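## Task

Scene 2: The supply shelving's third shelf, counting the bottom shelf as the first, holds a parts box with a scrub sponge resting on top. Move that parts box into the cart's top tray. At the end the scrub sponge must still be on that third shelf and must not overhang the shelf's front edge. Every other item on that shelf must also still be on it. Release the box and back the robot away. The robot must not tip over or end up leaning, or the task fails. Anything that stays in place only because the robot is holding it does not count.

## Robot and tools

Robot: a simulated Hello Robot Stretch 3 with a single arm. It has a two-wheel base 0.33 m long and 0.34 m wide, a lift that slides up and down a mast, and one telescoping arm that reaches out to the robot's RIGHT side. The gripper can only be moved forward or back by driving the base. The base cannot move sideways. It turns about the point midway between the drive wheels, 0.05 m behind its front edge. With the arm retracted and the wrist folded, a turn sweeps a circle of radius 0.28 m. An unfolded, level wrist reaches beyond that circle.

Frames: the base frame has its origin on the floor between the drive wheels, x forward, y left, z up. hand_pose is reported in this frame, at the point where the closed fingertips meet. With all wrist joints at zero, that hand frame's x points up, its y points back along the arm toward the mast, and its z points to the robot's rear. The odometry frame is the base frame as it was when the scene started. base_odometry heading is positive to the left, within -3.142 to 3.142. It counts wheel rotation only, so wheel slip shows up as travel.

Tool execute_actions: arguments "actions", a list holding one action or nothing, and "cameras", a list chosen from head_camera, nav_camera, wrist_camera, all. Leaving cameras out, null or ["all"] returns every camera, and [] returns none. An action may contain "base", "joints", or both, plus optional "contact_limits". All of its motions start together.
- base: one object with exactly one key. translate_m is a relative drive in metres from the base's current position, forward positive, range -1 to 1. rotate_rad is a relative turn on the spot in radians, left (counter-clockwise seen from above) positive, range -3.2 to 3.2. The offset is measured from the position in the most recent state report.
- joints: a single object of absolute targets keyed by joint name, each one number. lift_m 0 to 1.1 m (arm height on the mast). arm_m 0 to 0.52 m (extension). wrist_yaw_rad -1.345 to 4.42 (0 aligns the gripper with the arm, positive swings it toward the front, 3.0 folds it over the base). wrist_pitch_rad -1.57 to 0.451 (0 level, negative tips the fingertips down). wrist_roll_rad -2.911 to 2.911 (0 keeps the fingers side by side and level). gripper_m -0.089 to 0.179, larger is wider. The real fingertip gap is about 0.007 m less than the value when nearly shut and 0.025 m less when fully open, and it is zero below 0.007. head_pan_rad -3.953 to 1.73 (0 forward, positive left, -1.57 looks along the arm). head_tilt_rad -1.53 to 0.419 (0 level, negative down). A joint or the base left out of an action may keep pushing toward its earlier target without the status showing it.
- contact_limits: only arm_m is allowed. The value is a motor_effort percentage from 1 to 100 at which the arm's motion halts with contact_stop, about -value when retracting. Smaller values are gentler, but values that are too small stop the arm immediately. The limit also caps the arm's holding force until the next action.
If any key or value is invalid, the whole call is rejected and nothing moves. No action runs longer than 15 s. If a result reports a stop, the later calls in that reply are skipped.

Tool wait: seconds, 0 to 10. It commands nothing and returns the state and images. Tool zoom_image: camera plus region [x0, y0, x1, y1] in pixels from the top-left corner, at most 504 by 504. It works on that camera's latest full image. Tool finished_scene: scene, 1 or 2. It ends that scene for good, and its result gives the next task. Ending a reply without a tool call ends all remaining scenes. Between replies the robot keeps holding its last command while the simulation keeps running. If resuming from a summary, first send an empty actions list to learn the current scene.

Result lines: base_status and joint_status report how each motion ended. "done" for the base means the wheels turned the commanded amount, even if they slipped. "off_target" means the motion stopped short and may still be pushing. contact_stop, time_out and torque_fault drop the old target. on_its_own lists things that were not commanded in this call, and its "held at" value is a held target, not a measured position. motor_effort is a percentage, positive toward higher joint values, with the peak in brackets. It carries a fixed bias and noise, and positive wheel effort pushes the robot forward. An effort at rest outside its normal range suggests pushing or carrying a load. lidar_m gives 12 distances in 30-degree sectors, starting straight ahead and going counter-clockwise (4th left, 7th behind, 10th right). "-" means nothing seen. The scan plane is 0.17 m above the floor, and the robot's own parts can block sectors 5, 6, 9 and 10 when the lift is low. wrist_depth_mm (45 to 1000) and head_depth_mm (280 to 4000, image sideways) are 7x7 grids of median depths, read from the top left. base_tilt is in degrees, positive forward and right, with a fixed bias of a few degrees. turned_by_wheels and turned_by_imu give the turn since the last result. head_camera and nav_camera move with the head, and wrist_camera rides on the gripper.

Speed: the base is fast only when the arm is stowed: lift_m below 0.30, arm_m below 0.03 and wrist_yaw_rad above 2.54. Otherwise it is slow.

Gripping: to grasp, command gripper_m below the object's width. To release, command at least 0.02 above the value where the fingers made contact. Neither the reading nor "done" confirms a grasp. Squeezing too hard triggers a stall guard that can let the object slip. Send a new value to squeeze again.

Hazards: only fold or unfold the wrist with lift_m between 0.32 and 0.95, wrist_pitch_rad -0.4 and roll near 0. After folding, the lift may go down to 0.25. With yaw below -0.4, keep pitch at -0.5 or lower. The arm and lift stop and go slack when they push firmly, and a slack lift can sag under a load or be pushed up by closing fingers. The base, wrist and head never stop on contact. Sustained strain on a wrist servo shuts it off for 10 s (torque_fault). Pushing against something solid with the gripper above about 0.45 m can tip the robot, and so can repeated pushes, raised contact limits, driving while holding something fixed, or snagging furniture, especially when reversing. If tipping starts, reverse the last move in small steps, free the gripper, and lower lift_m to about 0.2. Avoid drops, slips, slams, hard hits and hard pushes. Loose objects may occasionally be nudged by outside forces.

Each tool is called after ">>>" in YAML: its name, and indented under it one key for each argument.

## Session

>>> execute_actions:
  actions: []

Scene clock: 0.00 s.
base_odometry: x=+0.000 y=+0.000 heading=+0.000 (m, m, rad; odometry frame)
turned_by_wheels: +0.000 (rad since the last result)
turned_by_imu: +0.000 (rad since the last result)
base_tilt: forward=+0.2 right=-0.7 (deg)
lidar_m: 2.03 2.22 2.00 2.01 1.79 1.20 1.62 1.70 2.24 2.13 2.38 1.83
head_depth_mm: 1956 1996 2002 2032 2059 2061 2047 / 2033 2057 2086 2111 2138 2135 2109 / 2047 2156 2174 2180 2206 2219 2124 / 2025 2235 2241 2272 2284 2312 2146 / 2014 2329 2335 2386 2270 2083 2049 / 2000 2430 2442 2471 2317 2150 2132 / 1975 2536 2532 2561 2632 2659 2160
base_status: not commanded
joint_positions: lift_m=+0.559 arm_m=+0.001 wrist_yaw_rad=+3.058 wrist_pitch_rad=-0.588 wrist_roll_rad=+0.016 gripper_m=+0.037 head_pan_rad=-0.009 head_tilt_rad=-0.023
joint_status: not commanded
motor_effort: left_wheel=+0 right_wheel=+0 lift_m=+27 arm_m=+1 wrist_yaw_rad=+0 wrist_pitch_rad=+8 wrist_roll_rad=+0 gripper_m=+0 head_pan_rad=+0 head_tilt_rad=+2 (%)
hand_pose: x=-0.0045 y=+0.0530 z=+0.5356 quat_wxyz=(+0.235, +0.690, +0.175, +0.662) (m; base frame)
wrist_depth_mm: - - - - - - - / - - - - - - - / - - - - - - - / - - - - - 964 957 / 924 906 875 880 862 827 823 / 788 793 769 742 - 725 721 / 687 691 671 655 648 650 641
pictures: head_camera (sideways: a quarter turn clockwise sets it upright), nav_camera (sideways: a quarter turn counterclockwise sets it upright), wrist_camera
Images, in order (width x height): head_camera 896x504, nav_camera 672x504, wrist_camera 644x364.

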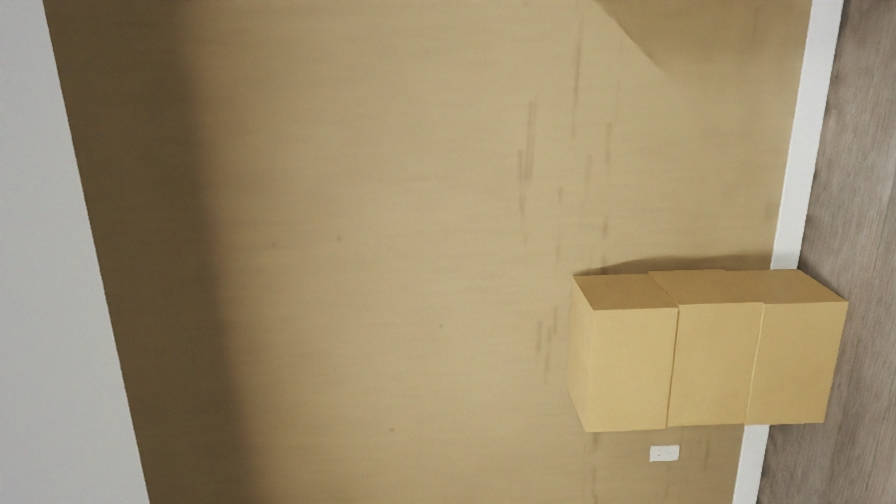

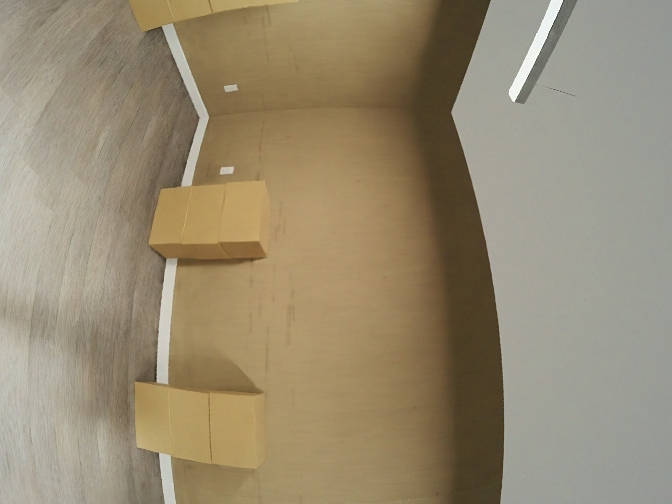

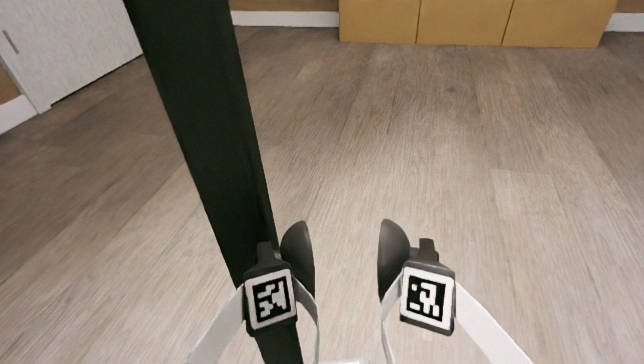

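>>> execute_actions:
  actions:
    - {"joints":{"lift_m":0.27,"head_pan_rad":-1.9,"head_tilt_rad":-0.3}}
  cameras: ["head_camera","nav_camera"]

Scene clock: 7.40 s.
base_odometry: x=+0.000 y=+0.000 heading=+0.000 (m, m, rad; odometry frame)
turned_by_wheels: +0.000 (rad since the last result)
turned_by_imu: -0.002 (rad since the last result)
base_tilt: forward=+0.3 right=-0.7 (deg)
lidar_m: 2.03 2.22 1.99 2.01 1.79 1.20 1.61 1.70 2.24 2.12 2.39 1.84
head_depth_mm: 2151 2270 2401 2555 2664 1926 1497 / 2165 2271 2407 2575 2668 1932 1523 / 2166 2274 2412 2566 2644 1967 1519 / 2131 2232 2353 2434 2456 1948 1531 / 2114 2222 2378 2476 2452 1974 1524 / 2090 2224 2352 2481 2496 1967 1530 / 2124 2231 2257 2245 2332 1983 1551
base_status: not commanded
joint_positions: lift_m=+0.270 arm_m=+0.001 wrist_yaw_rad=+3.058 wrist_pitch_rad=-0.588 wrist_roll_rad=+0.016 gripper_m=+0.037 head_pan_rad=-1.893 head_tilt_rad=-0.296
joint_status: all done
motor_effort: left_wheel=+0(0) right_wheel=+0(0) lift_m=+20(23) arm_m=+1(0) wrist_yaw_rad=+0(0) wrist_pitch_rad=+8(8) wrist_roll_rad=+0(0) gripper_m=-1(0) head_pan_rad=-4(45) head_tilt_rad=-2(22) (%)
hand_pose: x=-0.0045 y=+0.0530 z=+0.2468 quat_wxyz=(+0.235, +0.690, +0.175, +0.662) (m; base frame)
wrist_depth_mm: - - - - - - - / - - - 930 895 856 841 / 790 757 - 729 693 683 662 / 638 626 - 604 580 561 549 / 531 522 - 528 515 484 477 / 467 - - - - 424 415 / - - - - 367 372 367
pictures: head_camera (sideways: a quarter turn clockwise sets it upright), nav_camera (sideways: a quarter turn counterclockwise sets it upright)
Images, in order (width x height): head_camera 896x504, nav_camera 672x504.

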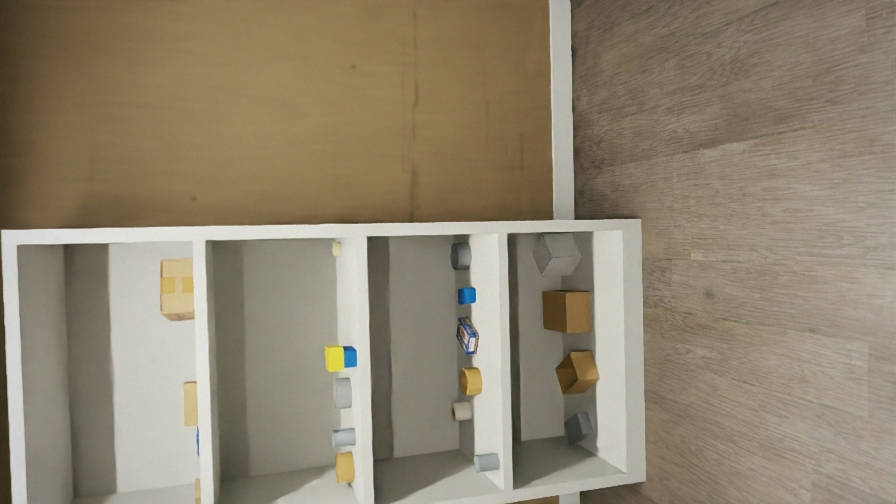

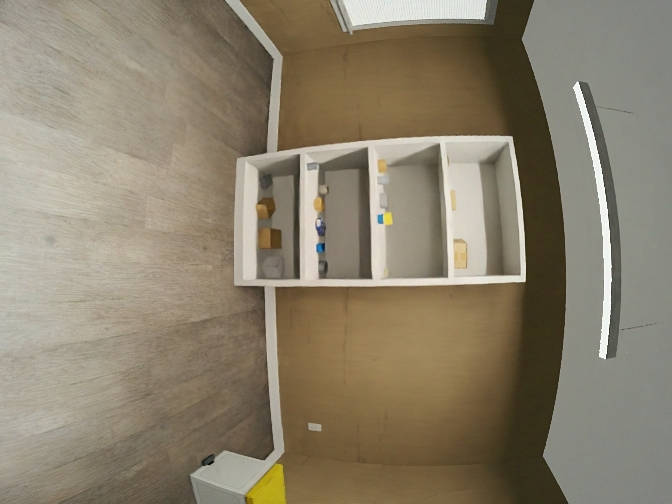

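>>> execute_actions:
  actions:
    - {"base":{"rotate_rad":-1.675},"joints":{"head_pan_rad":-0.28,"wrist_pitch_rad":-0.4}}
  cameras: []

>>> execute_actions:
  actions:
    - {"base":{"translate_m":1.0}}
  cameras: []

>>> execute_actions:
  actions:
    - {"base":{"translate_m":0.5}}
  cameras: []

>>> execute_actions:
  actions:
    - {"base":{"rotate_rad":1.34},"joints":{"head_pan_rad":-1.57,"head_tilt_rad":-0.5,"lift_m":0.9}}
  cameras: ["head_camera","nav_camera"]

Scene clock: 19.17 s.
base_odometry: x=+0.000 y=+0.000 heading=-1.675 (m, m, rad; odometry frame)
turned_by_wheels: -1.675 (rad since the last result)
turned_by_imu: -1.628 (rad since the last result)
base_tilt: forward=+0.3 right=-0.8 (deg)
lidar_m: 1.96 2.48 1.84 2.03 2.11 2.00 2.00 1.84 1.20 1.19 1.70 1.95
head_depth_mm: 2168 2312 2419 2606 2676 1918 1509 / 2157 2275 2452 2609 2671 1915 1515 / 2165 2285 2414 2557 2673 1953 1518 / 2140 2243 2363 2511 2496 1955 1520 / 2113 2180 2356 2453 2455 1955 1534 / 2119 2222 2322 2440 2537 1984 1529 / 2085 2184 2320 2449 2479 1978 1542
base_status: done
joint_positions: lift_m=+0.270 arm_m=+0.001 wrist_yaw_rad=+3.058 wrist_pitch_rad=-0.424 wrist_roll_rad=+0.016 gripper_m=+0.037 head_pan_rad=-0.287 head_tilt_rad=-0.297
joint_status: all done
motor_effort: left_wheel=+2(9) right_wheel=-5(11) lift_m=+20(20) arm_m=+0(1) wrist_yaw_rad=+0(0) wrist_pitch_rad=+14(15) wrist_roll_rad=+0(0) gripper_m=+0(0) head_pan_rad=+3(45) head_tilt_rad=-3(2) (%)
hand_pose: x=-0.0025 y=+0.0767 z=+0.2815 quat_wxyz=(+0.179, +0.702, +0.119, +0.679) (m; base frame)
wrist_depth_mm: - - - - - - - / - - - - - - - / - - - - - 972 944 / 850 832 - 798 742 738 708 / 669 643 - 632 629 592 589 / 553 544 530 529 - 498 487 / 458 485 - - 423 426 419
pictures: none
No camera images: the call's "cameras" was empty. Leave "cameras" out to get every camera's image.

Scene clock: 24.27 s.
base_odometry: x=-0.104 y=-0.995 heading=-1.675 (m, m, rad; odometry frame)
turned_by_wheels: +0.000 (rad since the last result)
turned_by_imu: -0.001 (rad since the last result)
base_tilt: forward=+0.2 right=-0.7 (deg)
lidar_m: 1.20 1.16 1.90 1.64 2.18 2.96 2.96 1.69 1.78 1.43 1.73 1.03
head_depth_mm: 1294 1362 1448 1540 1653 1750 1500 / 926 919 987 1044 1161 1290 1373 / 1233 1304 1397 1275 1474 1291 1425 / 1226 1326 1404 1296 1560 1305 1434 / 1248 1321 1403 1168 1547 1315 1441 / 1241 1315 1394 1177 1543 1262 1437 / 1241 1280 1391 1167 1537 1273 1454
base_status: done
joint_positions: lift_m=+0.270 arm_m=+0.001 wrist_yaw_rad=+3.058 wrist_pitch_rad=-0.423 wrist_roll_rad=+0.016 gripper_m=+0.037 head_pan_rad=-0.287 head_tilt_rad=-0.297
joint_status: not commanded
motor_effort: left_wheel=+2(9) right_wheel=-4(10) lift_m=+20(20) arm_m=+0(0) wrist_yaw_rad=+0(0) wrist_pitch_rad=+14(14) wrist_roll_rad=+0(0) gripper_m=-1(0) head_pan_rad=+3(4) head_tilt_rad=-1(2) (%)
hand_pose: x=-0.0025 y=+0.0768 z=+0.2818 quat_wxyz=(+0.179, +0.702, +0.118, +0.679) (m; base frame)
wrist_depth_mm: - - - - - - - / - - - - - - - / - - - - - 973 965 / 845 817 - 784 770 735 739 / 653 647 - 639 625 592 584 / 536 536 - 516 - 498 488 / 463 481 - - 423 434 422
pictures: none
No camera images: the call's "cameras" was empty. Leave "cameras" out to get every camera's image.

Scene clock: 27.67 s.
base_odometry: x=-0.156 y=-1.492 heading=-1.675 (m, m, rad; odometry frame)
turned_by_wheels: +0.000 (rad since the last result)
turned_by_imu: -0.001 (rad since the last result)
base_tilt: forward=+0.2 right=-0.8 (deg)
lidar_m: 0.71 0.70 1.77 1.77 1.74 2.90 3.40 2.08 1.53 1.54 0.64 0.73
head_depth_mm: 424 878 924 941 635 1018 885 / 422 876 930 960 640 1091 889 / 461 874 926 959 643 1101 895 / 454 870 925 962 581 1065 878 / 447 869 918 961 619 1065 871 / 441 865 914 955 659 1071 876 / 435 861 915 955 662 1080 908
base_status: done
joint_positions: lift_m=+0.270 arm_m=+0.001 wrist_yaw_rad=+3.058 wrist_pitch_rad=-0.423 wrist_roll_rad=+0.016 gripper_m=+0.037 head_pan_rad=-0.287 head_tilt_rad=-0.297
joint_status: not commanded
motor_effort: left_wheel=+2(9) right_wheel=-4(10) lift_m=+20(20) arm_m=+0(0) wrist_yaw_rad=+1(0) wrist_pitch_rad=+14(14) wrist_roll_rad=+0(0) gripper_m=-2(0) head_pan_rad=+4(3) head_tilt_rad=-1(2) (%)
hand_pose: x=-0.0025 y=+0.0768 z=+0.2818 quat_wxyz=(+0.179, +0.702, +0.118, +0.679) (m; base frame)
wrist_depth_mm: - - - - - - - / - - - - - - - / - - - - - 991 946 / 847 812 - 774 757 736 730 / 667 645 - 623 621 602 589 / 546 529 - 521 - 493 487 / 459 483 - - 424 429 422
pictures: none
No camera images: the call's "cameras" was empty. Leave "cameras" out to get every camera's image.

Scene clock: 34.23 s.
base_odometry: x=-0.156 y=-1.492 heading=-0.335 (m, m, rad; odometry frame)
turned_by_wheels: +1.340 (rad since the last result)
turned_by_imu: +1.301 (rad since the last result)
base_tilt: forward=+0.3 right=-0.7 (deg)
lidar_m: 1.77 1.73 2.53 3.40 2.22 2.06 1.53 1.42 0.64 0.70 0.70 1.44
head_depth_mm: 807 879 925 631 1083 946 - / 806 881 928 634 1145 924 806 / 806 882 929 609 1142 927 806 / 807 880 934 586 1133 930 821 / 809 882 942 648 1142 931 834 / 809 883 949 652 1107 935 1148 / 812 884 949 653 1152 942 1129
base_status: done
joint_positions: lift_m=+0.900 arm_m=+0.001 wrist_yaw_rad=+3.058 wrist_pitch_rad=-0.423 wrist_roll_rad=+0.016 gripper_m=+0.037 head_pan_rad=-1.563 head_tilt_rad=-0.495
joint_status: all done
motor_effort: left_wheel=-2(6) right_wheel=+4(10) lift_m=+34(34) arm_m=+0(0) wrist_yaw_rad=-1(0) wrist_pitch_rad=+13(14) wrist_roll_rad=+0(0) gripper_m=-1(0) head_pan_rad=-3(44) head_tilt_rad=-2(19) (%)
hand_pose: x=-0.0025 y=+0.0769 z=+0.9113 quat_wxyz=(+0.178, +0.702, +0.118, +0.679) (m; base frame)
wrist_depth_mm: - - - - - - - / - - - - - - - / - - - - - - - / - - - - - - - / - - - - - - - / - - - - - - - / - - - - - - -
pictures: head_camera (sideways: a quarter turn clockwise sets it upright), nav_camera (sideways: a quarter turn counterclockwise sets it upright)
Images, in order (width x height): head_camera 896x504, nav_camera 672x504.

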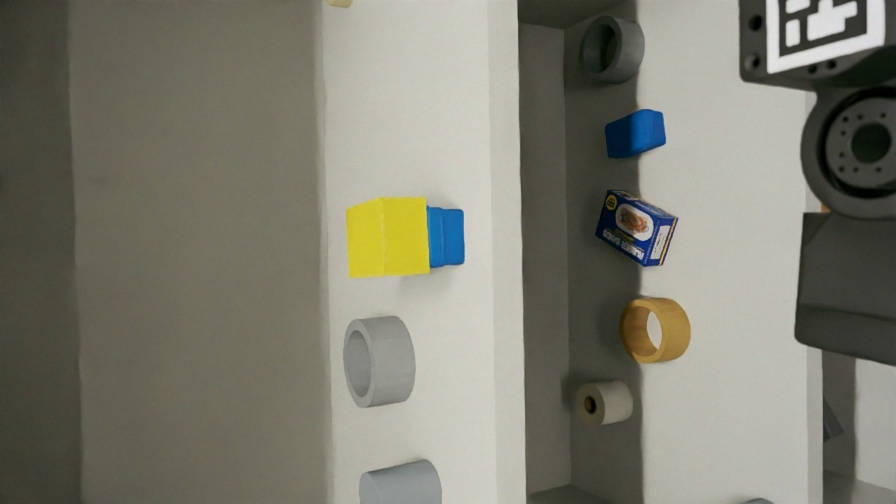

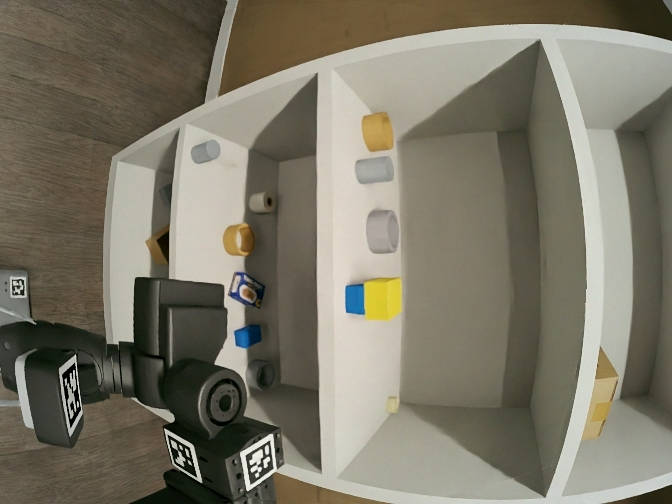

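>>> execute_actions:
  actions:
    - {"base":{"translate_m":0.035},"joints":{"wrist_yaw_rad":0,"gripper_m":0.15,"lift_m":0.94}}
  cameras: []

>>> execute_actions:
  actions:
    - {"joints":{"wrist_pitch_rad":0,"arm_m":0.08}}
  cameras: ["head_camera","wrist_camera"]

Scene clock: 42.83 s.
base_odometry: x=-0.122 y=-1.503 heading=-0.335 (m, m, rad; odometry frame)
turned_by_wheels: +0.000 (rad since the last result)
turned_by_imu: -0.001 (rad since the last result)
base_tilt: forward=+0.2 right=-0.7 (deg)
lidar_m: 1.73 1.70 2.48 3.41 2.26 2.09 1.56 1.42 0.66 0.69 0.68 1.43
head_depth_mm: 805 879 926 632 1140 - - / 807 878 925 633 1148 - - / 806 878 931 587 1170 - - / 808 884 938 611 1141 933 1146 / 809 882 944 647 1139 905 1145 / 808 887 944 651 1103 935 1154 / 810 885 945 648 1111 939 1038
base_status: done
joint_positions: lift_m=+0.940 arm_m=+0.001 wrist_yaw_rad=+0.002 wrist_pitch_rad=-0.422 wrist_roll_rad=+0.016 gripper_m=+0.150 head_pan_rad=-1.563 head_tilt_rad=-0.495
joint_status: all done
motor_effort: left_wheel=-2(3) right_wheel=+3(8) lift_m=+33(30) arm_m=+0(1) wrist_yaw_rad=-1(1) wrist_pitch_rad=+13(13) wrist_roll_rad=+0(0) gripper_m=+0(83) head_pan_rad=-3(3) head_tilt_rad=-2(3) (%)
hand_pose: x=-0.0211 y=-0.3700 z=+0.9515 quat_wxyz=(+0.686, +0.148, -0.696, -0.149) (m; base frame)
wrist_depth_mm: 411 628 437 293 549 536 460 / 381 369 352 304 316 301 288 / 292 290 291 287 287 649 448 / 538 758 825 842 851 754 492 / 538 711 813 811 816 757 495 / 524 630 692 662 668 663 454 / 518 595 598 585 568 576 520
pictures: none
No camera images: the call's "cameras" was empty. Leave "cameras" out to get every camera's image.

Scene clock: 44.63 s.
base_odometry: x=-0.122 y=-1.503 heading=-0.335 (m, m, rad; odometry frame)
turned_by_wheels: +0.000 (rad since the last result)
turned_by_imu: +0.000 (rad since the last result)
base_tilt: forward=+0.2 right=-0.7 (deg)
lidar_m: 1.74 1.70 2.48 3.40 2.26 2.08 1.57 1.42 0.66 0.70 0.68 1.44
head_depth_mm: 805 879 925 661 - - 1147 / 809 881 931 688 - - 1162 / 806 880 924 592 - - 1185 / 808 885 933 643 1122 932 1149 / 811 881 946 682 1138 933 1150 / 811 885 944 652 1106 936 1152 / 811 883 947 648 1117 939 1036
base_status: not commanded
joint_positions: lift_m=+0.940 arm_m=+0.080 wrist_yaw_rad=+0.001 wrist_pitch_rad=-0.027 wrist_roll_rad=+0.016 gripper_m=+0.150 head_pan_rad=-1.563 head_tilt_rad=-0.495
joint_status: all done
motor_effort: left_wheel=-2(2) right_wheel=+3(3) lift_m=+34(33) arm_m=+4(5) wrist_yaw_rad=-1(1) wrist_pitch_rad=+16(17) wrist_roll_rad=+0(0) gripper_m=+1(0) head_pan_rad=-4(3) head_tilt_rad=-2(4) (%)
hand_pose: x=-0.0212 y=-0.4802 z=+1.0474 quat_wxyz=(+0.702, +0.010, -0.712, -0.010) (m; base frame)
wrist_depth_mm: 545 608 618 616 603 607 488 / 540 639 628 620 626 607 491 / 533 654 645 636 633 622 488 / 508 659 652 631 658 635 492 / 352 408 374 252 342 411 379 / 294 311 281 256 257 267 276 / 228 219 217 216 214 210 211
pictures: head_camera (sideways: a quarter turn clockwise sets it upright), wrist_camera
Images, in order (width x height): head_camera 896x504, wrist_camera 644x364.

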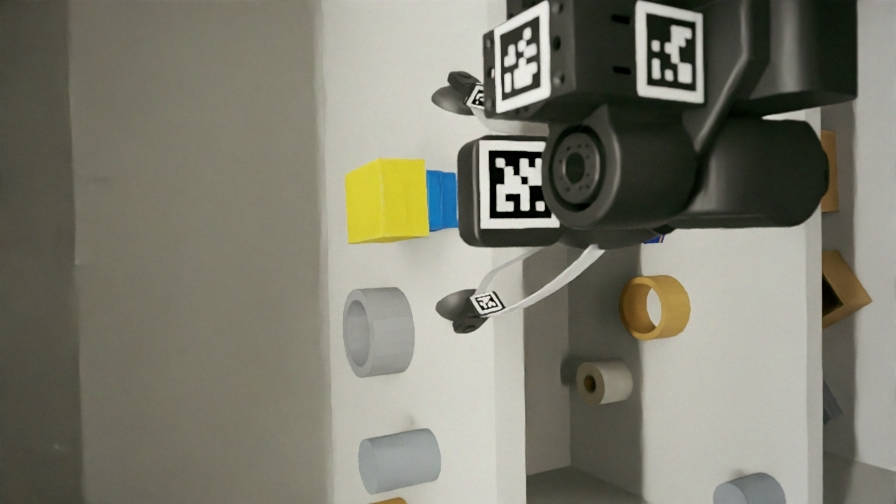

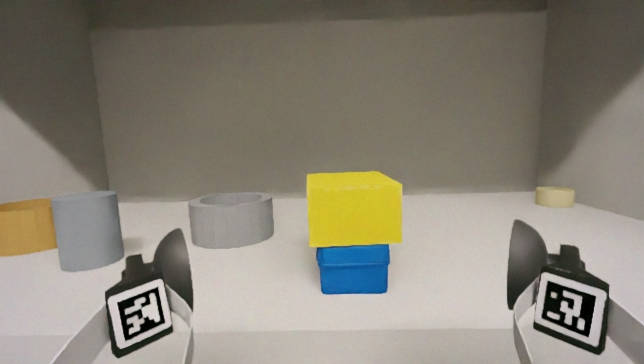

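>>> execute_actions:
  actions:
    - {"joints":{"gripper_m":0.13,"arm_m":0.17}}
  cameras: ["head_camera","wrist_camera"]

Scene clock: 51.50 s.
base_odometry: x=-0.122 y=-1.503 heading=-0.335 (m, m, rad; odometry frame)
turned_by_wheels: +0.000 (rad since the last result)
turned_by_imu: -0.001 (rad since the last result)
base_tilt: forward=+0.2 right=-0.8 (deg)
lidar_m: 1.74 1.70 2.48 3.41 2.26 2.09 1.56 1.42 0.66 0.70 0.68 1.43
head_depth_mm: 804 877 928 - - 917 1134 / 809 877 927 - - 906 1139 / 807 880 931 - - 925 1144 / 809 883 934 643 1134 929 1142 / 810 881 944 645 1138 932 1150 / 814 882 943 653 1110 935 1150 / 810 882 946 648 1111 939 1039
base_status: not commanded
joint_positions: lift_m=+0.940 arm_m=+0.170 wrist_yaw_rad=+0.001 wrist_pitch_rad=-0.026 wrist_roll_rad=+0.016 gripper_m=+0.130 head_pan_rad=-1.563 head_tilt_rad=-0.495
joint_status: all done
motor_effort: left_wheel=-2(2) right_wheel=+3(3) lift_m=+34(33) arm_m=+4(4) wrist_yaw_rad=-1(0) wrist_pitch_rad=+16(16) wrist_roll_rad=+0(0) gripper_m=+0(77) head_pan_rad=-3(3) head_tilt_rad=-2(2) (%)
hand_pose: x=-0.0212 y=-0.5702 z=+1.0476 quat_wxyz=(+0.702, +0.010, -0.712, -0.009) (m; base frame)
wrist_depth_mm: 530 545 537 524 531 528 487 / 543 545 542 543 532 532 489 / 533 566 563 550 548 540 489 / 533 571 561 561 557 551 499 / 411 399 331 159 160 427 381 / 263 311 278 162 163 268 260 / 214 199 206 168 167 190 189
pictures: head_camera (sideways: a quarter turn clockwise sets it upright), wrist_camera
Images, in order (width x height): head_camera 896x504, wrist_camera 644x364.

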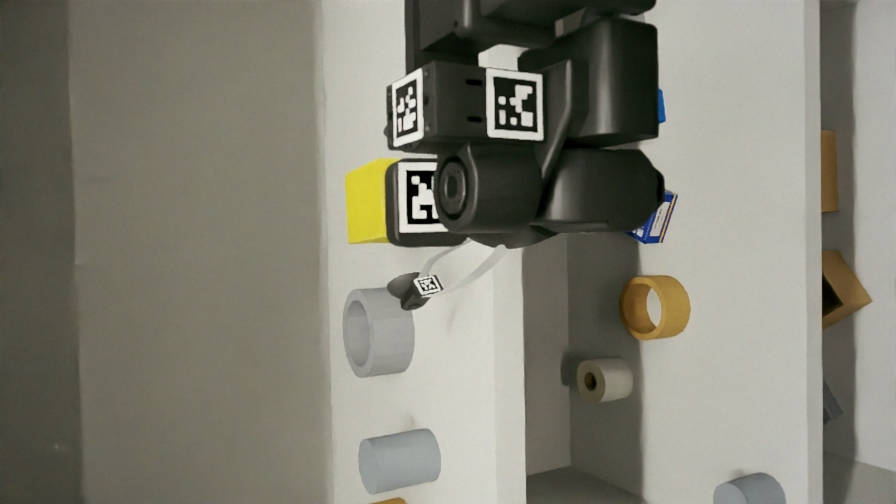

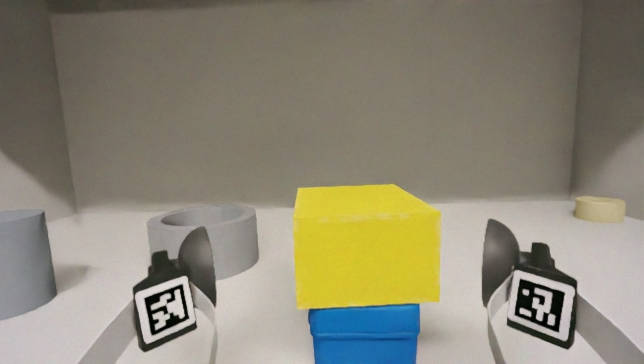

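>>> execute_actions:
  actions:
    - {"base":{"translate_m":-0.006},"joints":{"arm_m":0.205,"lift_m":0.944}}
  cameras: []

>>> execute_actions:
  actions:
    - {"joints":{"gripper_m":0.035}}
  cameras: ["wrist_camera"]

>>> execute_actions:
  actions:
    - {"joints":{"lift_m":0.975}}
  cameras: ["wrist_camera"]

Scene clock: 64.43 s.
base_odometry: x=-0.128 y=-1.501 heading=-0.335 (m, m, rad; odometry frame)
turned_by_wheels: +0.000 (rad since the last result)
turned_by_imu: -0.001 (rad since the last result)
base_tilt: forward=+0.3 right=-0.8 (deg)
lidar_m: 1.74 1.70 2.50 3.40 2.25 2.08 1.56 1.42 0.66 0.70 0.68 1.43
head_depth_mm: 806 880 926 - 1066 920 1136 / 803 880 938 - 1033 920 1140 / 809 881 942 - 1042 925 1143 / 810 883 936 644 1135 929 1146 / 810 885 943 647 1136 930 1148 / 808 885 946 651 1104 935 1150 / 811 884 945 654 1111 940 1050
base_status: done
joint_positions: lift_m=+0.944 arm_m=+0.205 wrist_yaw_rad=+0.001 wrist_pitch_rad=-0.026 wrist_roll_rad=+0.016 gripper_m=+0.130 head_pan_rad=-1.563 head_tilt_rad=-0.495
joint_status: all done
motor_effort: left_wheel=-2(5) right_wheel=+4(6) lift_m=+33(33) arm_m=+3(5) wrist_yaw_rad=+0(1) wrist_pitch_rad=+16(16) wrist_roll_rad=+0(0) gripper_m=-1(0) head_pan_rad=-4(3) head_tilt_rad=-3(2) (%)
hand_pose: x=-0.0213 y=-0.6053 z=+1.0516 quat_wxyz=(+0.702, +0.010, -0.712, -0.009) (m; base frame)
wrist_depth_mm: 509 500 505 502 493 489 471 / 513 518 507 507 500 501 479 / 526 529 526 520 514 501 484 / 534 533 536 528 525 521 488 / 474 355 400 144 140 437 386 / 304 268 269 125 126 274 270 / 222 206 213 128 129 197 194
pictures: none
No camera images: the call's "cameras" was empty. Leave "cameras" out to get every camera's image.

Scene clock: 65.87 s.
base_odometry: x=-0.128 y=-1.501 heading=-0.335 (m, m, rad; odometry frame)
turned_by_wheels: +0.000 (rad since the last result)
turned_by_imu: +0.000 (rad since the last result)
base_tilt: forward=+0.2 right=-0.8 (deg)
lidar_m: 1.74 1.71 2.48 3.41 2.26 2.07 1.56 1.42 0.66 0.70 0.68 1.43
head_depth_mm: 803 879 928 - 1064 919 1134 / 806 880 941 - 1032 925 1141 / 806 882 936 - 1039 928 1139 / 809 883 934 628 1133 933 1149 / 812 881 944 647 1141 931 1150 / 811 886 942 652 1108 938 1149 / 810 887 944 653 1116 943 1052
base_status: not commanded
joint_positions: lift_m=+0.944 arm_m=+0.205 wrist_yaw_rad=+0.001 wrist_pitch_rad=-0.026 wrist_roll_rad=+0.016 gripper_m=+0.036 head_pan_rad=-1.563 head_tilt_rad=-0.495
joint_status: all done
motor_effort: left_wheel=-2(2) right_wheel=+4(3) lift_m=+34(34) arm_m=+4(3) wrist_yaw_rad=+1(2) wrist_pitch_rad=+16(16) wrist_roll_rad=+0(0) gripper_m=-12(83) head_pan_rad=-4(3) head_tilt_rad=-3(3) (%)
hand_pose: x=-0.0213 y=-0.6053 z=+1.0516 quat_wxyz=(+0.702, +0.010, -0.712, -0.009) (m; base frame)
wrist_depth_mm: 514 509 499 490 495 490 478 / 521 512 513 511 503 496 489 / 527 532 528 519 513 520 480 / 528 542 529 531 534 516 483 / 475 327 332 143 140 406 390 / 307 255 257 127 128 273 268 / 222 220 195 131 131 195 203
pictures: wrist_camera
Images, in order (width x height): wrist_camera 644x364.

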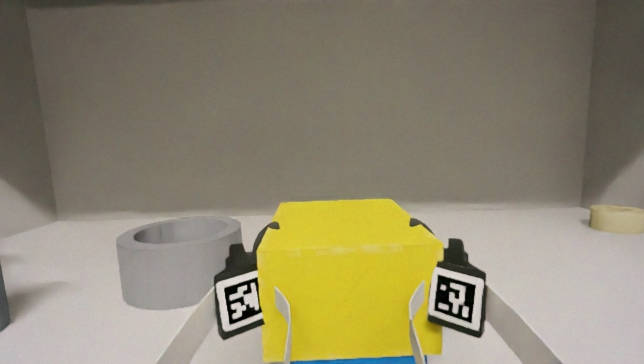

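Scene clock: 66.93 s.
base_odometry: x=-0.128 y=-1.501 heading=-0.335 (m, m, rad; odometry frame)
turned_by_wheels: +0.000 (rad since the last result)
turned_by_imu: +0.000 (rad since the last result)
base_tilt: forward=+0.2 right=-0.8 (deg)
lidar_m: 1.74 1.71 2.48 3.40 2.26 2.08 1.56 1.42 0.66 0.70 0.68 1.43
head_depth_mm: 807 880 941 - 1081 919 1131 / 805 881 940 - 1123 921 1138 / 808 882 940 - 1128 924 1144 / 810 880 943 614 1132 931 1143 / 810 878 946 648 1139 931 1152 / 808 880 947 654 1108 940 1150 / 810 886 948 653 1109 944 1053
base_status: not commanded
joint_positions: lift_m=+0.975 arm_m=+0.205 wrist_yaw_rad=+0.001 wrist_pitch_rad=-0.026 wrist_roll_rad=+0.016 gripper_m=+0.036 head_pan_rad=-1.563 head_tilt_rad=-0.495
joint_status: all done
motor_effort: left_wheel=-2(2) right_wheel=+3(3) lift_m=+34(37) arm_m=+4(4) wrist_yaw_rad=+0(0) wrist_pitch_rad=+16(16) wrist_roll_rad=+0(0) gripper_m=-11(11) head_pan_rad=-4(3) head_tilt_rad=-2(2) (%)
hand_pose: x=-0.0213 y=-0.6053 z=+1.0826 quat_wxyz=(+0.702, +0.010, -0.712, -0.009) (m; base frame)
wrist_depth_mm: 507 504 499 498 496 490 479 / 524 519 504 507 504 500 477 / 522 521 525 517 517 508 479 / 528 543 521 526 526 519 480 / 522 539 539 144 140 504 444 / 376 300 257 127 128 338 332 / 278 258 244 131 131 243 250
pictures: wrist_camera
Images, in order (width x height): wrist_camera 644x364.

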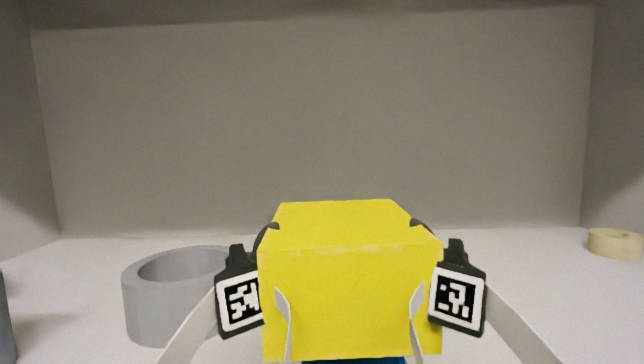

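>>> execute_actions:
  actions:
    - {"base":{"translate_m":-0.17},"joints":{"arm_m":0.24}}
  cameras: []

>>> execute_actions:
  actions:
    - {"joints":{"lift_m":0.910}}
  cameras: []

>>> execute_actions:
  actions:
    - {"joints":{"lift_m":0.904}}
  cameras: ["wrist_camera"]

Scene clock: 73.80 s.
base_odometry: x=-0.289 y=-1.446 heading=-0.335 (m, m, rad; odometry frame)
turned_by_wheels: +0.000 (rad since the last result)
turned_by_imu: -0.001 (rad since the last result)
base_tilt: forward=+0.2 right=-0.8 (deg)
lidar_m: 1.91 1.86 2.73 3.39 2.03 1.91 1.39 1.42 0.57 0.75 0.75 0.80
head_depth_mm: 729 739 697 587 773 780 838 / 807 880 926 - 1084 922 1025 / 808 880 929 - 1146 926 1137 / 809 883 935 629 1135 926 1144 / 810 881 942 635 1138 934 1147 / 807 883 943 604 1147 936 1149 / 808 884 948 658 1108 939 1150
base_status: done
joint_positions: lift_m=+0.975 arm_m=+0.240 wrist_yaw_rad=+0.001 wrist_pitch_rad=-0.026 wrist_roll_rad=+0.016 gripper_m=+0.036 head_pan_rad=-1.563 head_tilt_rad=-0.495
joint_status: all done
motor_effort: left_wheel=-2(5) right_wheel=+4(3) lift_m=+33(34) arm_m=+3(4) wrist_yaw_rad=-1(0) wrist_pitch_rad=+16(16) wrist_roll_rad=+0(0) gripper_m=-12(12) head_pan_rad=-3(3) head_tilt_rad=-3(3) (%)
hand_pose: x=-0.0213 y=-0.6403 z=+1.0826 quat_wxyz=(+0.702, +0.010, -0.712, -0.009) (m; base frame)
wrist_depth_mm: 477 469 471 462 463 405 271 / 484 484 477 477 474 410 269 / 496 488 484 477 475 414 273 / 509 499 501 500 488 415 274 / 514 515 506 143 141 393 276 / 349 367 338 127 128 339 278 / 274 272 243 130 131 246 252
pictures: none
No camera images: the call's "cameras" was empty. Leave "cameras" out to get every camera's image.

Scene clock: 75.23 s.
base_odometry: x=-0.289 y=-1.446 heading=-0.335 (m, m, rad; odometry frame)
turned_by_wheels: +0.000 (rad since the last result)
turned_by_imu: +0.000 (rad since the last result)
base_tilt: forward=+0.2 right=-0.8 (deg)
lidar_m: 1.90 1.85 2.72 3.40 2.04 1.90 1.39 1.42 0.57 0.75 0.75 0.80
head_depth_mm: 729 741 748 682 - 782 835 / 807 878 927 - 1028 922 1023 / 806 879 928 - 1053 926 1141 / 807 882 935 629 1135 926 1146 / 809 881 945 636 1142 932 1149 / 810 885 943 605 1143 940 1149 / 811 883 943 657 1113 938 1155
base_status: not commanded
joint_positions: lift_m=+0.910 arm_m=+0.240 wrist_yaw_rad=+0.001 wrist_pitch_rad=-0.026 wrist_roll_rad=+0.016 gripper_m=+0.036 head_pan_rad=-1.563 head_tilt_rad=-0.495
joint_status: all done
motor_effort: left_wheel=-2(2) right_wheel=+3(3) lift_m=+20(29) arm_m=+4(3) wrist_yaw_rad=+0(1) wrist_pitch_rad=+16(16) wrist_roll_rad=+0(0) gripper_m=-12(12) head_pan_rad=-4(3) head_tilt_rad=-2(3) (%)
hand_pose: x=-0.0213 y=-0.6403 z=+1.0182 quat_wxyz=(+0.702, +0.010, -0.712, -0.009) (m; base frame)
wrist_depth_mm: 472 467 471 460 456 406 269 / 482 485 477 470 469 410 272 / 503 489 487 491 476 417 273 / 505 504 496 489 489 374 272 / 314 339 332 144 140 298 263 / 166 217 202 127 128 201 198 / 156 162 144 130 132 145 150
pictures: none
No camera images: the call's "cameras" was empty. Leave "cameras" out to get every camera's image.

Scene clock: 75.87 s.
base_odometry: x=-0.289 y=-1.446 heading=-0.335 (m, m, rad; odometry frame)
turned_by_wheels: +0.000 (rad since the last result)
turned_by_imu: +0.000 (rad since the last result)
base_tilt: forward=+0.2 right=-0.7 (deg)
lidar_m: 1.90 1.85 2.72 3.41 2.02 1.91 1.39 1.42 0.57 0.74 0.75 0.80
head_depth_mm: 728 740 750 682 - 784 838 / 807 877 930 - 1030 921 1028 / 806 877 928 - 1054 926 1140 / 807 883 933 630 1136 929 1139 / 809 883 942 637 1140 934 1146 / 810 886 941 604 1147 936 1144 / 808 886 946 657 1111 938 1154
base_status: not commanded
joint_positions: lift_m=+0.904 arm_m=+0.240 wrist_yaw_rad=+0.001 wrist_pitch_rad=-0.026 wrist_roll_rad=+0.016 gripper_m=+0.036 head_pan_rad=-1.563 head_tilt_rad=-0.495
joint_status: all done
motor_effort: left_wheel=-1(2) right_wheel=+4(3) lift_m=+20(17) arm_m=+4(3) wrist_yaw_rad=+0(1) wrist_pitch_rad=+16(16) wrist_roll_rad=+0(0) gripper_m=-11(11) head_pan_rad=-3(3) head_tilt_rad=-3(2) (%)
hand_pose: x=-0.0213 y=-0.6403 z=+1.0122 quat_wxyz=(+0.702, +0.010, -0.712, -0.009) (m; base frame)
wrist_depth_mm: 474 473 466 458 465 406 270 / 486 481 480 471 473 411 268 / 499 489 487 492 480 411 272 / 503 506 493 493 484 377 273 / 289 316 310 143 141 280 251 / 167 204 188 127 128 188 185 / 154 151 135 130 131 136 140
pictures: wrist_camera
Images, in order (width x height): wrist_camera 644x364.

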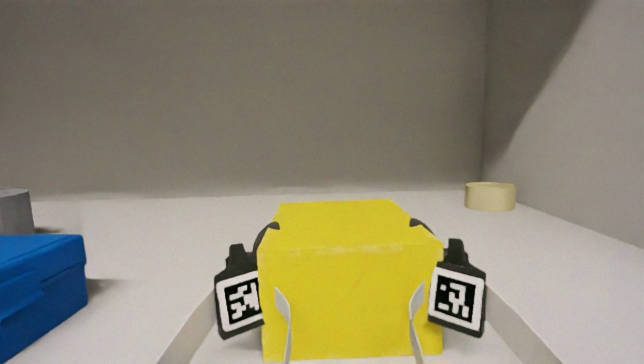

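Essentially touching. Release.

>>> execute_actions:
  actions:
    - {"joints":{"gripper_m":0.115}}
  cameras: []

>>> execute_actions:
  actions:
    - {"joints":{"arm_m":0.08,"lift_m":0.908}}
  cameras: []

>>> execute_actions:
  actions:
    - {"base":{"translate_m":0.17}}
  cameras: ["head_camera","wrist_camera"]

Scene clock: 82.67 s.
base_odometry: x=-0.289 y=-1.446 heading=-0.335 (m, m, rad; odometry frame)
turned_by_wheels: +0.000 (rad since the last result)
turned_by_imu: -0.001 (rad since the last result)
base_tilt: forward=+0.3 right=-0.8 (deg)
lidar_m: 1.91 1.84 2.72 3.40 2.02 1.91 1.39 1.42 0.57 0.75 0.75 0.80
head_depth_mm: 728 739 748 682 - 784 837 / 805 881 927 - 1025 923 1022 / 808 878 930 - 1048 926 1145 / 808 880 935 643 1136 930 1143 / 809 881 945 636 1140 931 1146 / 808 886 943 604 1142 937 1149 / 810 884 948 657 1108 942 1155
base_status: not commanded
joint_positions: lift_m=+0.904 arm_m=+0.240 wrist_yaw_rad=+0.001 wrist_pitch_rad=-0.026 wrist_roll_rad=+0.016 gripper_m=+0.115 head_pan_rad=-1.563 head_tilt_rad=-0.495
joint_status: all done
motor_effort: left_wheel=-2(1) right_wheel=+3(4) lift_m=+20(20) arm_m=+4(4) wrist_yaw_rad=+0(0) wrist_pitch_rad=+16(16) wrist_roll_rad=+0(0) gripper_m=+0(78) head_pan_rad=-3(3) head_tilt_rad=-4(2) (%)
hand_pose: x=-0.0213 y=-0.6403 z=+1.0122 quat_wxyz=(+0.702, +0.010, -0.712, -0.009) (m; base frame)
wrist_depth_mm: 474 470 471 461 459 405 270 / 483 483 476 473 465 412 267 / 499 488 489 486 480 413 271 / 503 497 497 493 481 375 273 / 308 320 311 145 156 307 249 / 167 206 175 127 128 - 185 / 153 150 142 130 131 136 140
pictures: none
No camera images: the call's "cameras" was empty. Leave "cameras" out to get every camera's image.

Scene clock: 85.10 s.
base_odometry: x=-0.289 y=-1.446 heading=-0.335 (m, m, rad; odometry frame)
turned_by_wheels: +0.000 (rad since the last result)
turned_by_imu: -0.001 (rad since the last result)
base_tilt: forward=+0.2 right=-0.8 (deg)
lidar_m: 1.91 1.85 2.72 3.42 2.02 1.91 1.39 1.42 0.57 0.75 0.75 0.80
head_depth_mm: 730 739 748 630 766 - - / 804 881 928 666 1145 - - / 807 880 929 627 - - - / 808 883 935 639 1138 929 1144 / 809 884 944 640 1144 934 1148 / 810 881 947 604 1145 941 1149 / 810 883 951 656 1108 940 1155
base_status: not commanded
joint_positions: lift_m=+0.908 arm_m=+0.080 wrist_yaw_rad=+0.000 wrist_pitch_rad=-0.026 wrist_roll_rad=+0.016 gripper_m=+0.115 head_pan_rad=-1.563 head_tilt_rad=-0.495
joint_status: all done
motor_effort: left_wheel=-2(2) right_wheel=+4(3) lift_m=+34(35) arm_m=-3(2) wrist_yaw_rad=-1(0) wrist_pitch_rad=+15(16) wrist_roll_rad=+0(0) gripper_m=-1(0) head_pan_rad=-4(3) head_tilt_rad=-2(2) (%)
hand_pose: x=-0.0213 y=-0.4807 z=+1.0156 quat_wxyz=(+0.702, +0.010, -0.712, -0.009) (m; base frame)
wrist_depth_mm: 631 618 624 614 594 410 267 / 638 631 629 625 616 408 271 / 648 658 639 633 633 419 271 / 647 640 653 546 537 418 273 / 346 256 317 284 298 320 258 / 219 216 212 210 208 - 205 / 655 711 699 701 696 397 242
pictures: none
No camera images: the call's "cameras" was empty. Leave "cameras" out to get every camera's image.

Scene clock: 87.90 s.
base_odometry: x=-0.128 y=-1.501 heading=-0.335 (m, m, rad; odometry frame)
turned_by_wheels: +0.000 (rad since the last result)
turned_by_imu: -0.001 (rad since the last result)
base_tilt: forward=+0.3 right=-0.7 (deg)
lidar_m: 1.74 1.71 2.50 3.41 2.26 2.08 1.56 1.42 0.66 0.70 0.68 1.44
head_depth_mm: 806 879 926 624 1158 - - / 806 880 927 646 1166 - - / 809 880 929 607 - - - / 808 879 934 634 1141 928 1139 / 808 883 940 648 1142 936 1150 / 812 883 946 652 1108 939 1151 / 809 883 947 653 1108 943 1055
base_status: done
joint_positions: lift_m=+0.908 arm_m=+0.080 wrist_yaw_rad=+0.000 wrist_pitch_rad=-0.026 wrist_roll_rad=+0.016 gripper_m=+0.115 head_pan_rad=-1.563 head_tilt_rad=-0.495
joint_status: not commanded
motor_effort: left_wheel=-2(3) right_wheel=+3(9) lift_m=+34(34) arm_m=-3(3) wrist_yaw_rad=-1(1) wrist_pitch_rad=+16(16) wrist_roll_rad=+0(0) gripper_m=-1(1) head_pan_rad=-3(4) head_tilt_rad=-3(2) (%)
hand_pose: x=-0.0213 y=-0.4807 z=+1.0156 quat_wxyz=(+0.702, +0.010, -0.712, -0.009) (m; base frame)
wrist_depth_mm: 558 626 623 618 603 608 482 / 548 649 631 630 627 616 480 / 537 644 649 635 638 631 481 / 322 656 393 644 597 315 445 / 319 332 324 252 298 279 282 / 219 217 212 209 208 - 205 / 506 660 704 701 694 690 436
pictures: head_camera (sideways: a quarter turn clockwise sets it upright), wrist_camera
Images, in order (width x height): head_camera 896x504, wrist_camera 644x364.

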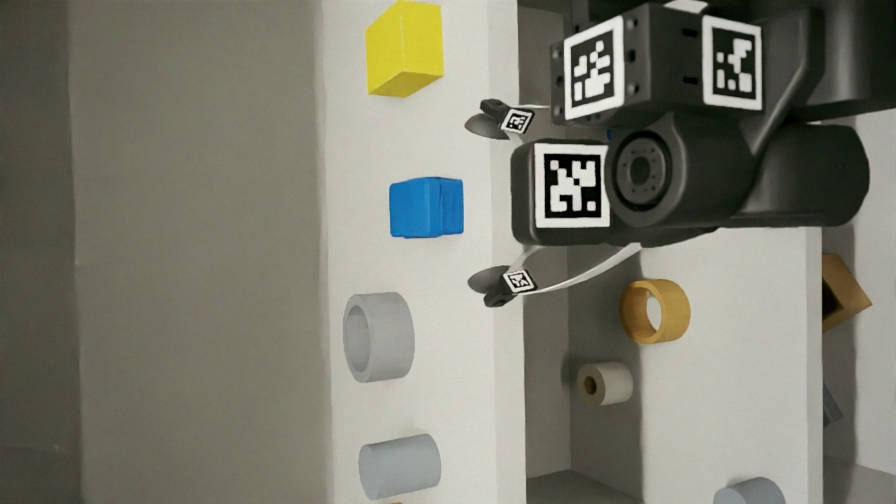

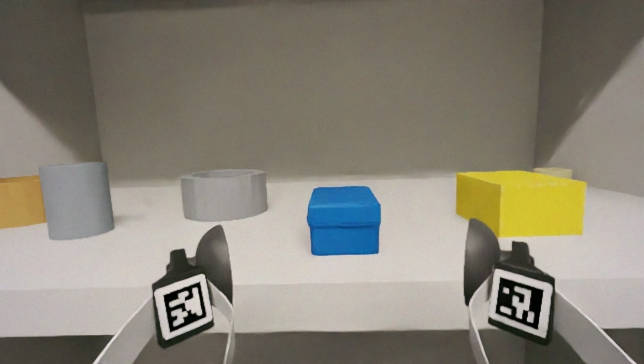

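>>> execute_actions:
  actions:
    - {"joints":{"arm_m":0.203,"lift_m":0.903}}
  cameras: ["wrist_camera"]

>>> execute_actions:
  actions:
    - {"joints":{"gripper_m":0.015}}
  cameras: ["wrist_camera"]

>>> execute_actions:
  actions:
    - {"joints":{"lift_m":0.935,"head_pan_rad":-3.95,"head_tilt_rad":-0.4}}

Scene clock: 94.70 s.
base_odometry: x=-0.128 y=-1.501 heading=-0.335 (m, m, rad; odometry frame)
turned_by_wheels: +0.000 (rad since the last result)
turned_by_imu: -0.001 (rad since the last result)
base_tilt: forward=+0.3 right=-0.7 (deg)
lidar_m: 1.74 1.71 2.48 3.41 2.25 2.08 1.56 1.42 0.66 0.70 0.68 1.44
head_depth_mm: 804 877 927 633 - 891 1126 / 806 878 925 702 - 908 1137 / 810 881 928 659 - 914 1137 / 807 884 933 636 1134 928 1142 / 808 881 941 650 1137 931 1150 / 807 885 949 653 1106 935 1150 / 808 886 946 652 1115 939 1055
base_status: not commanded
joint_positions: lift_m=+0.903 arm_m=+0.203 wrist_yaw_rad=+0.000 wrist_pitch_rad=-0.026 wrist_roll_rad=+0.016 gripper_m=+0.115 head_pan_rad=-1.563 head_tilt_rad=-0.495
joint_status: all done
motor_effort: left_wheel=-2(2) right_wheel=+3(3) lift_m=+20(28) arm_m=+4(4) wrist_yaw_rad=+0(1) wrist_pitch_rad=+15(16) wrist_roll_rad=+0(0) gripper_m=-1(0) head_pan_rad=-3(3) head_tilt_rad=-1(2) (%)
hand_pose: x=-0.0214 y=-0.6033 z=+1.0113 quat_wxyz=(+0.702, +0.010, -0.712, -0.009) (m; base frame)
wrist_depth_mm: 510 509 504 492 496 497 479 / 518 518 513 502 501 500 487 / 526 528 518 519 508 511 487 / 523 541 529 524 521 517 404 / 327 250 271 165 236 245 176 / 207 204 197 128 129 - 170 / 152 149 146 132 130 135 138
pictures: wrist_camera
Images, in order (width x height): wrist_camera 644x364.

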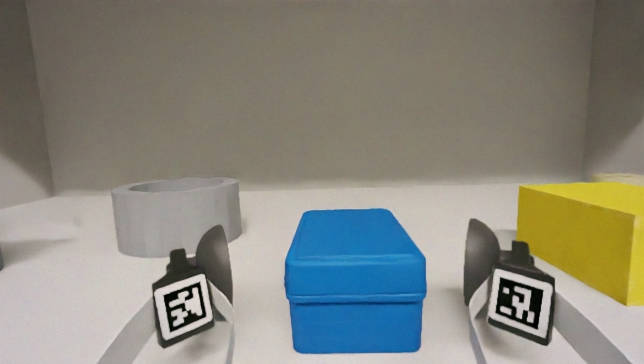

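Scene clock: 96.20 s.
base_odometry: x=-0.128 y=-1.501 heading=-0.335 (m, m, rad; odometry frame)
turned_by_wheels: +0.000 (rad since the last result)
turned_by_imu: +0.000 (rad since the last result)
base_tilt: forward=+0.2 right=-0.6 (deg)
lidar_m: 1.74 1.71 2.49 3.41 2.26 2.08 1.56 1.42 0.66 0.70 0.68 1.44
head_depth_mm: 806 879 929 634 - 894 1132 / 807 881 929 701 - 908 1140 / 809 881 927 710 - 911 1143 / 809 882 931 635 1135 930 1145 / 810 884 945 648 1139 931 1142 / 808 881 945 653 1106 936 1150 / 811 884 946 655 1111 939 1052
base_status: not commanded
joint_positions: lift_m=+0.903 arm_m=+0.203 wrist_yaw_rad=+0.000 wrist_pitch_rad=-0.026 wrist_roll_rad=+0.016 gripper_m=+0.016 head_pan_rad=-1.563 head_tilt_rad=-0.495
joint_status: all done
motor_effort: left_wheel=-2(2) right_wheel=+2(4) lift_m=+20(20) arm_m=+3(4) wrist_yaw_rad=+0(0) wrist_pitch_rad=+15(15) wrist_roll_rad=+0(0) gripper_m=-19(91) head_pan_rad=-3(3) head_tilt_rad=-1(4) (%)
hand_pose: x=-0.0214 y=-0.6033 z=+1.0113 quat_wxyz=(+0.702, +0.010, -0.712, -0.009) (m; base frame)
wrist_depth_mm: 511 499 502 495 494 490 479 / 511 522 514 510 498 498 480 / 535 528 531 521 509 518 483 / 522 531 526 528 515 517 401 / 325 250 265 159 198 246 176 / 207 202 213 124 123 186 169 / 152 151 140 128 129 135 139
pictures: wrist_camera
Images, in order (width x height): wrist_camera 644x364.

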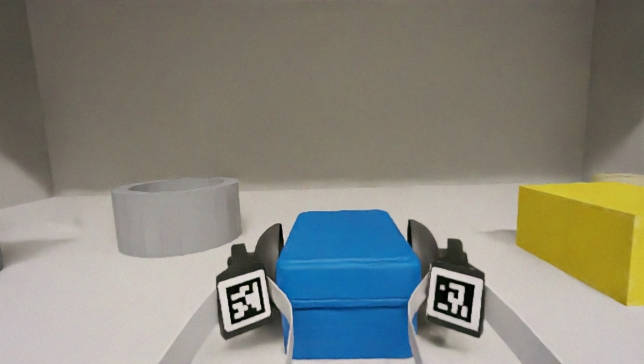

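Scene clock: 97.87 s.
base_odometry: x=-0.128 y=-1.501 heading=-0.335 (m, m, rad; odometry frame)
turned_by_wheels: +0.000 (rad since the last result)
turned_by_imu: +0.000 (rad since the last result)
base_tilt: forward=+0.3 right=-0.8 (deg)
lidar_m: 1.74 1.71 2.49 3.40 2.26 2.08 1.56 1.42 0.66 0.70 0.68 1.43
head_depth_mm: - - - - - - - / - - - - - - - / 2734 2948 3219 3278 2461 - - / 2502 2704 2874 2782 - - - / 2312 2432 2547 2606 - - - / 2104 2217 2362 2447 - - - / 1945 2044 2151 2263 - - -
base_status: not commanded
joint_positions: lift_m=+0.935 arm_m=+0.203 wrist_yaw_rad=+0.000 wrist_pitch_rad=-0.026 wrist_roll_rad=+0.016 gripper_m=+0.016 head_pan_rad=-3.943 head_tilt_rad=-0.409
joint_status: all done
motor_effort: left_wheel=-2(2) right_wheel=+4(3) lift_m=+34(40) arm_m=+3(4) wrist_yaw_rad=+1(0) wrist_pitch_rad=+15(16) wrist_roll_rad=+0(0) gripper_m=-19(19) head_pan_rad=-3(45) head_tilt_rad=+4(13) (%)
hand_pose: x=-0.0214 y=-0.6033 z=+1.0427 quat_wxyz=(+0.702, +0.010, -0.712, -0.009) (m; base frame)
wrist_depth_mm: 498 505 504 501 494 495 483 / 518 518 513 512 503 505 473 / 528 525 514 519 517 510 479 / 534 545 538 530 520 521 490 / 438 312 297 160 272 375 227 / 284 253 256 123 123 237 178 / 207 204 191 128 128 187 172
pictures: head_camera (sideways: a quarter turn clockwise sets it upright), nav_camera (sideways: a quarter turn counterclockwise sets it upright), wrist_camera
Images, in order (width x height): head_camera 896x504, nav_camera 672x504, wrist_camera 644x364.

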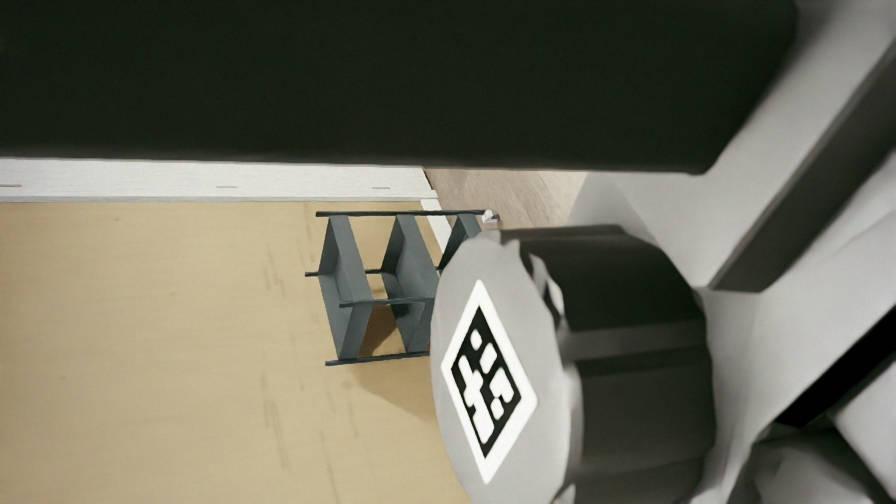

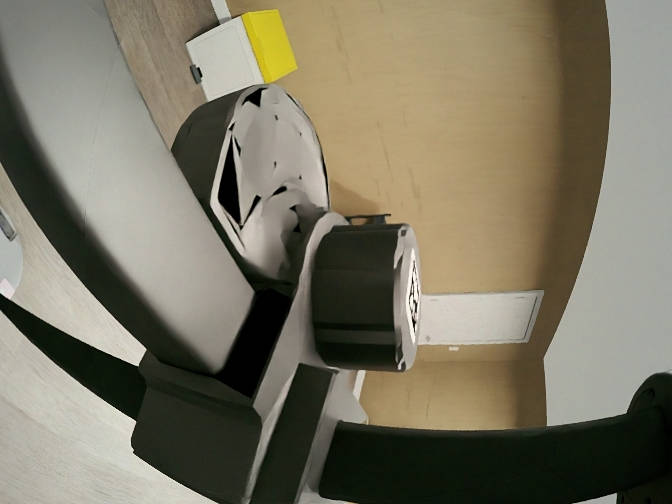

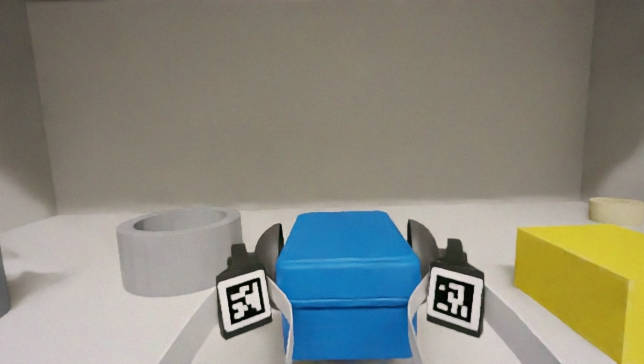

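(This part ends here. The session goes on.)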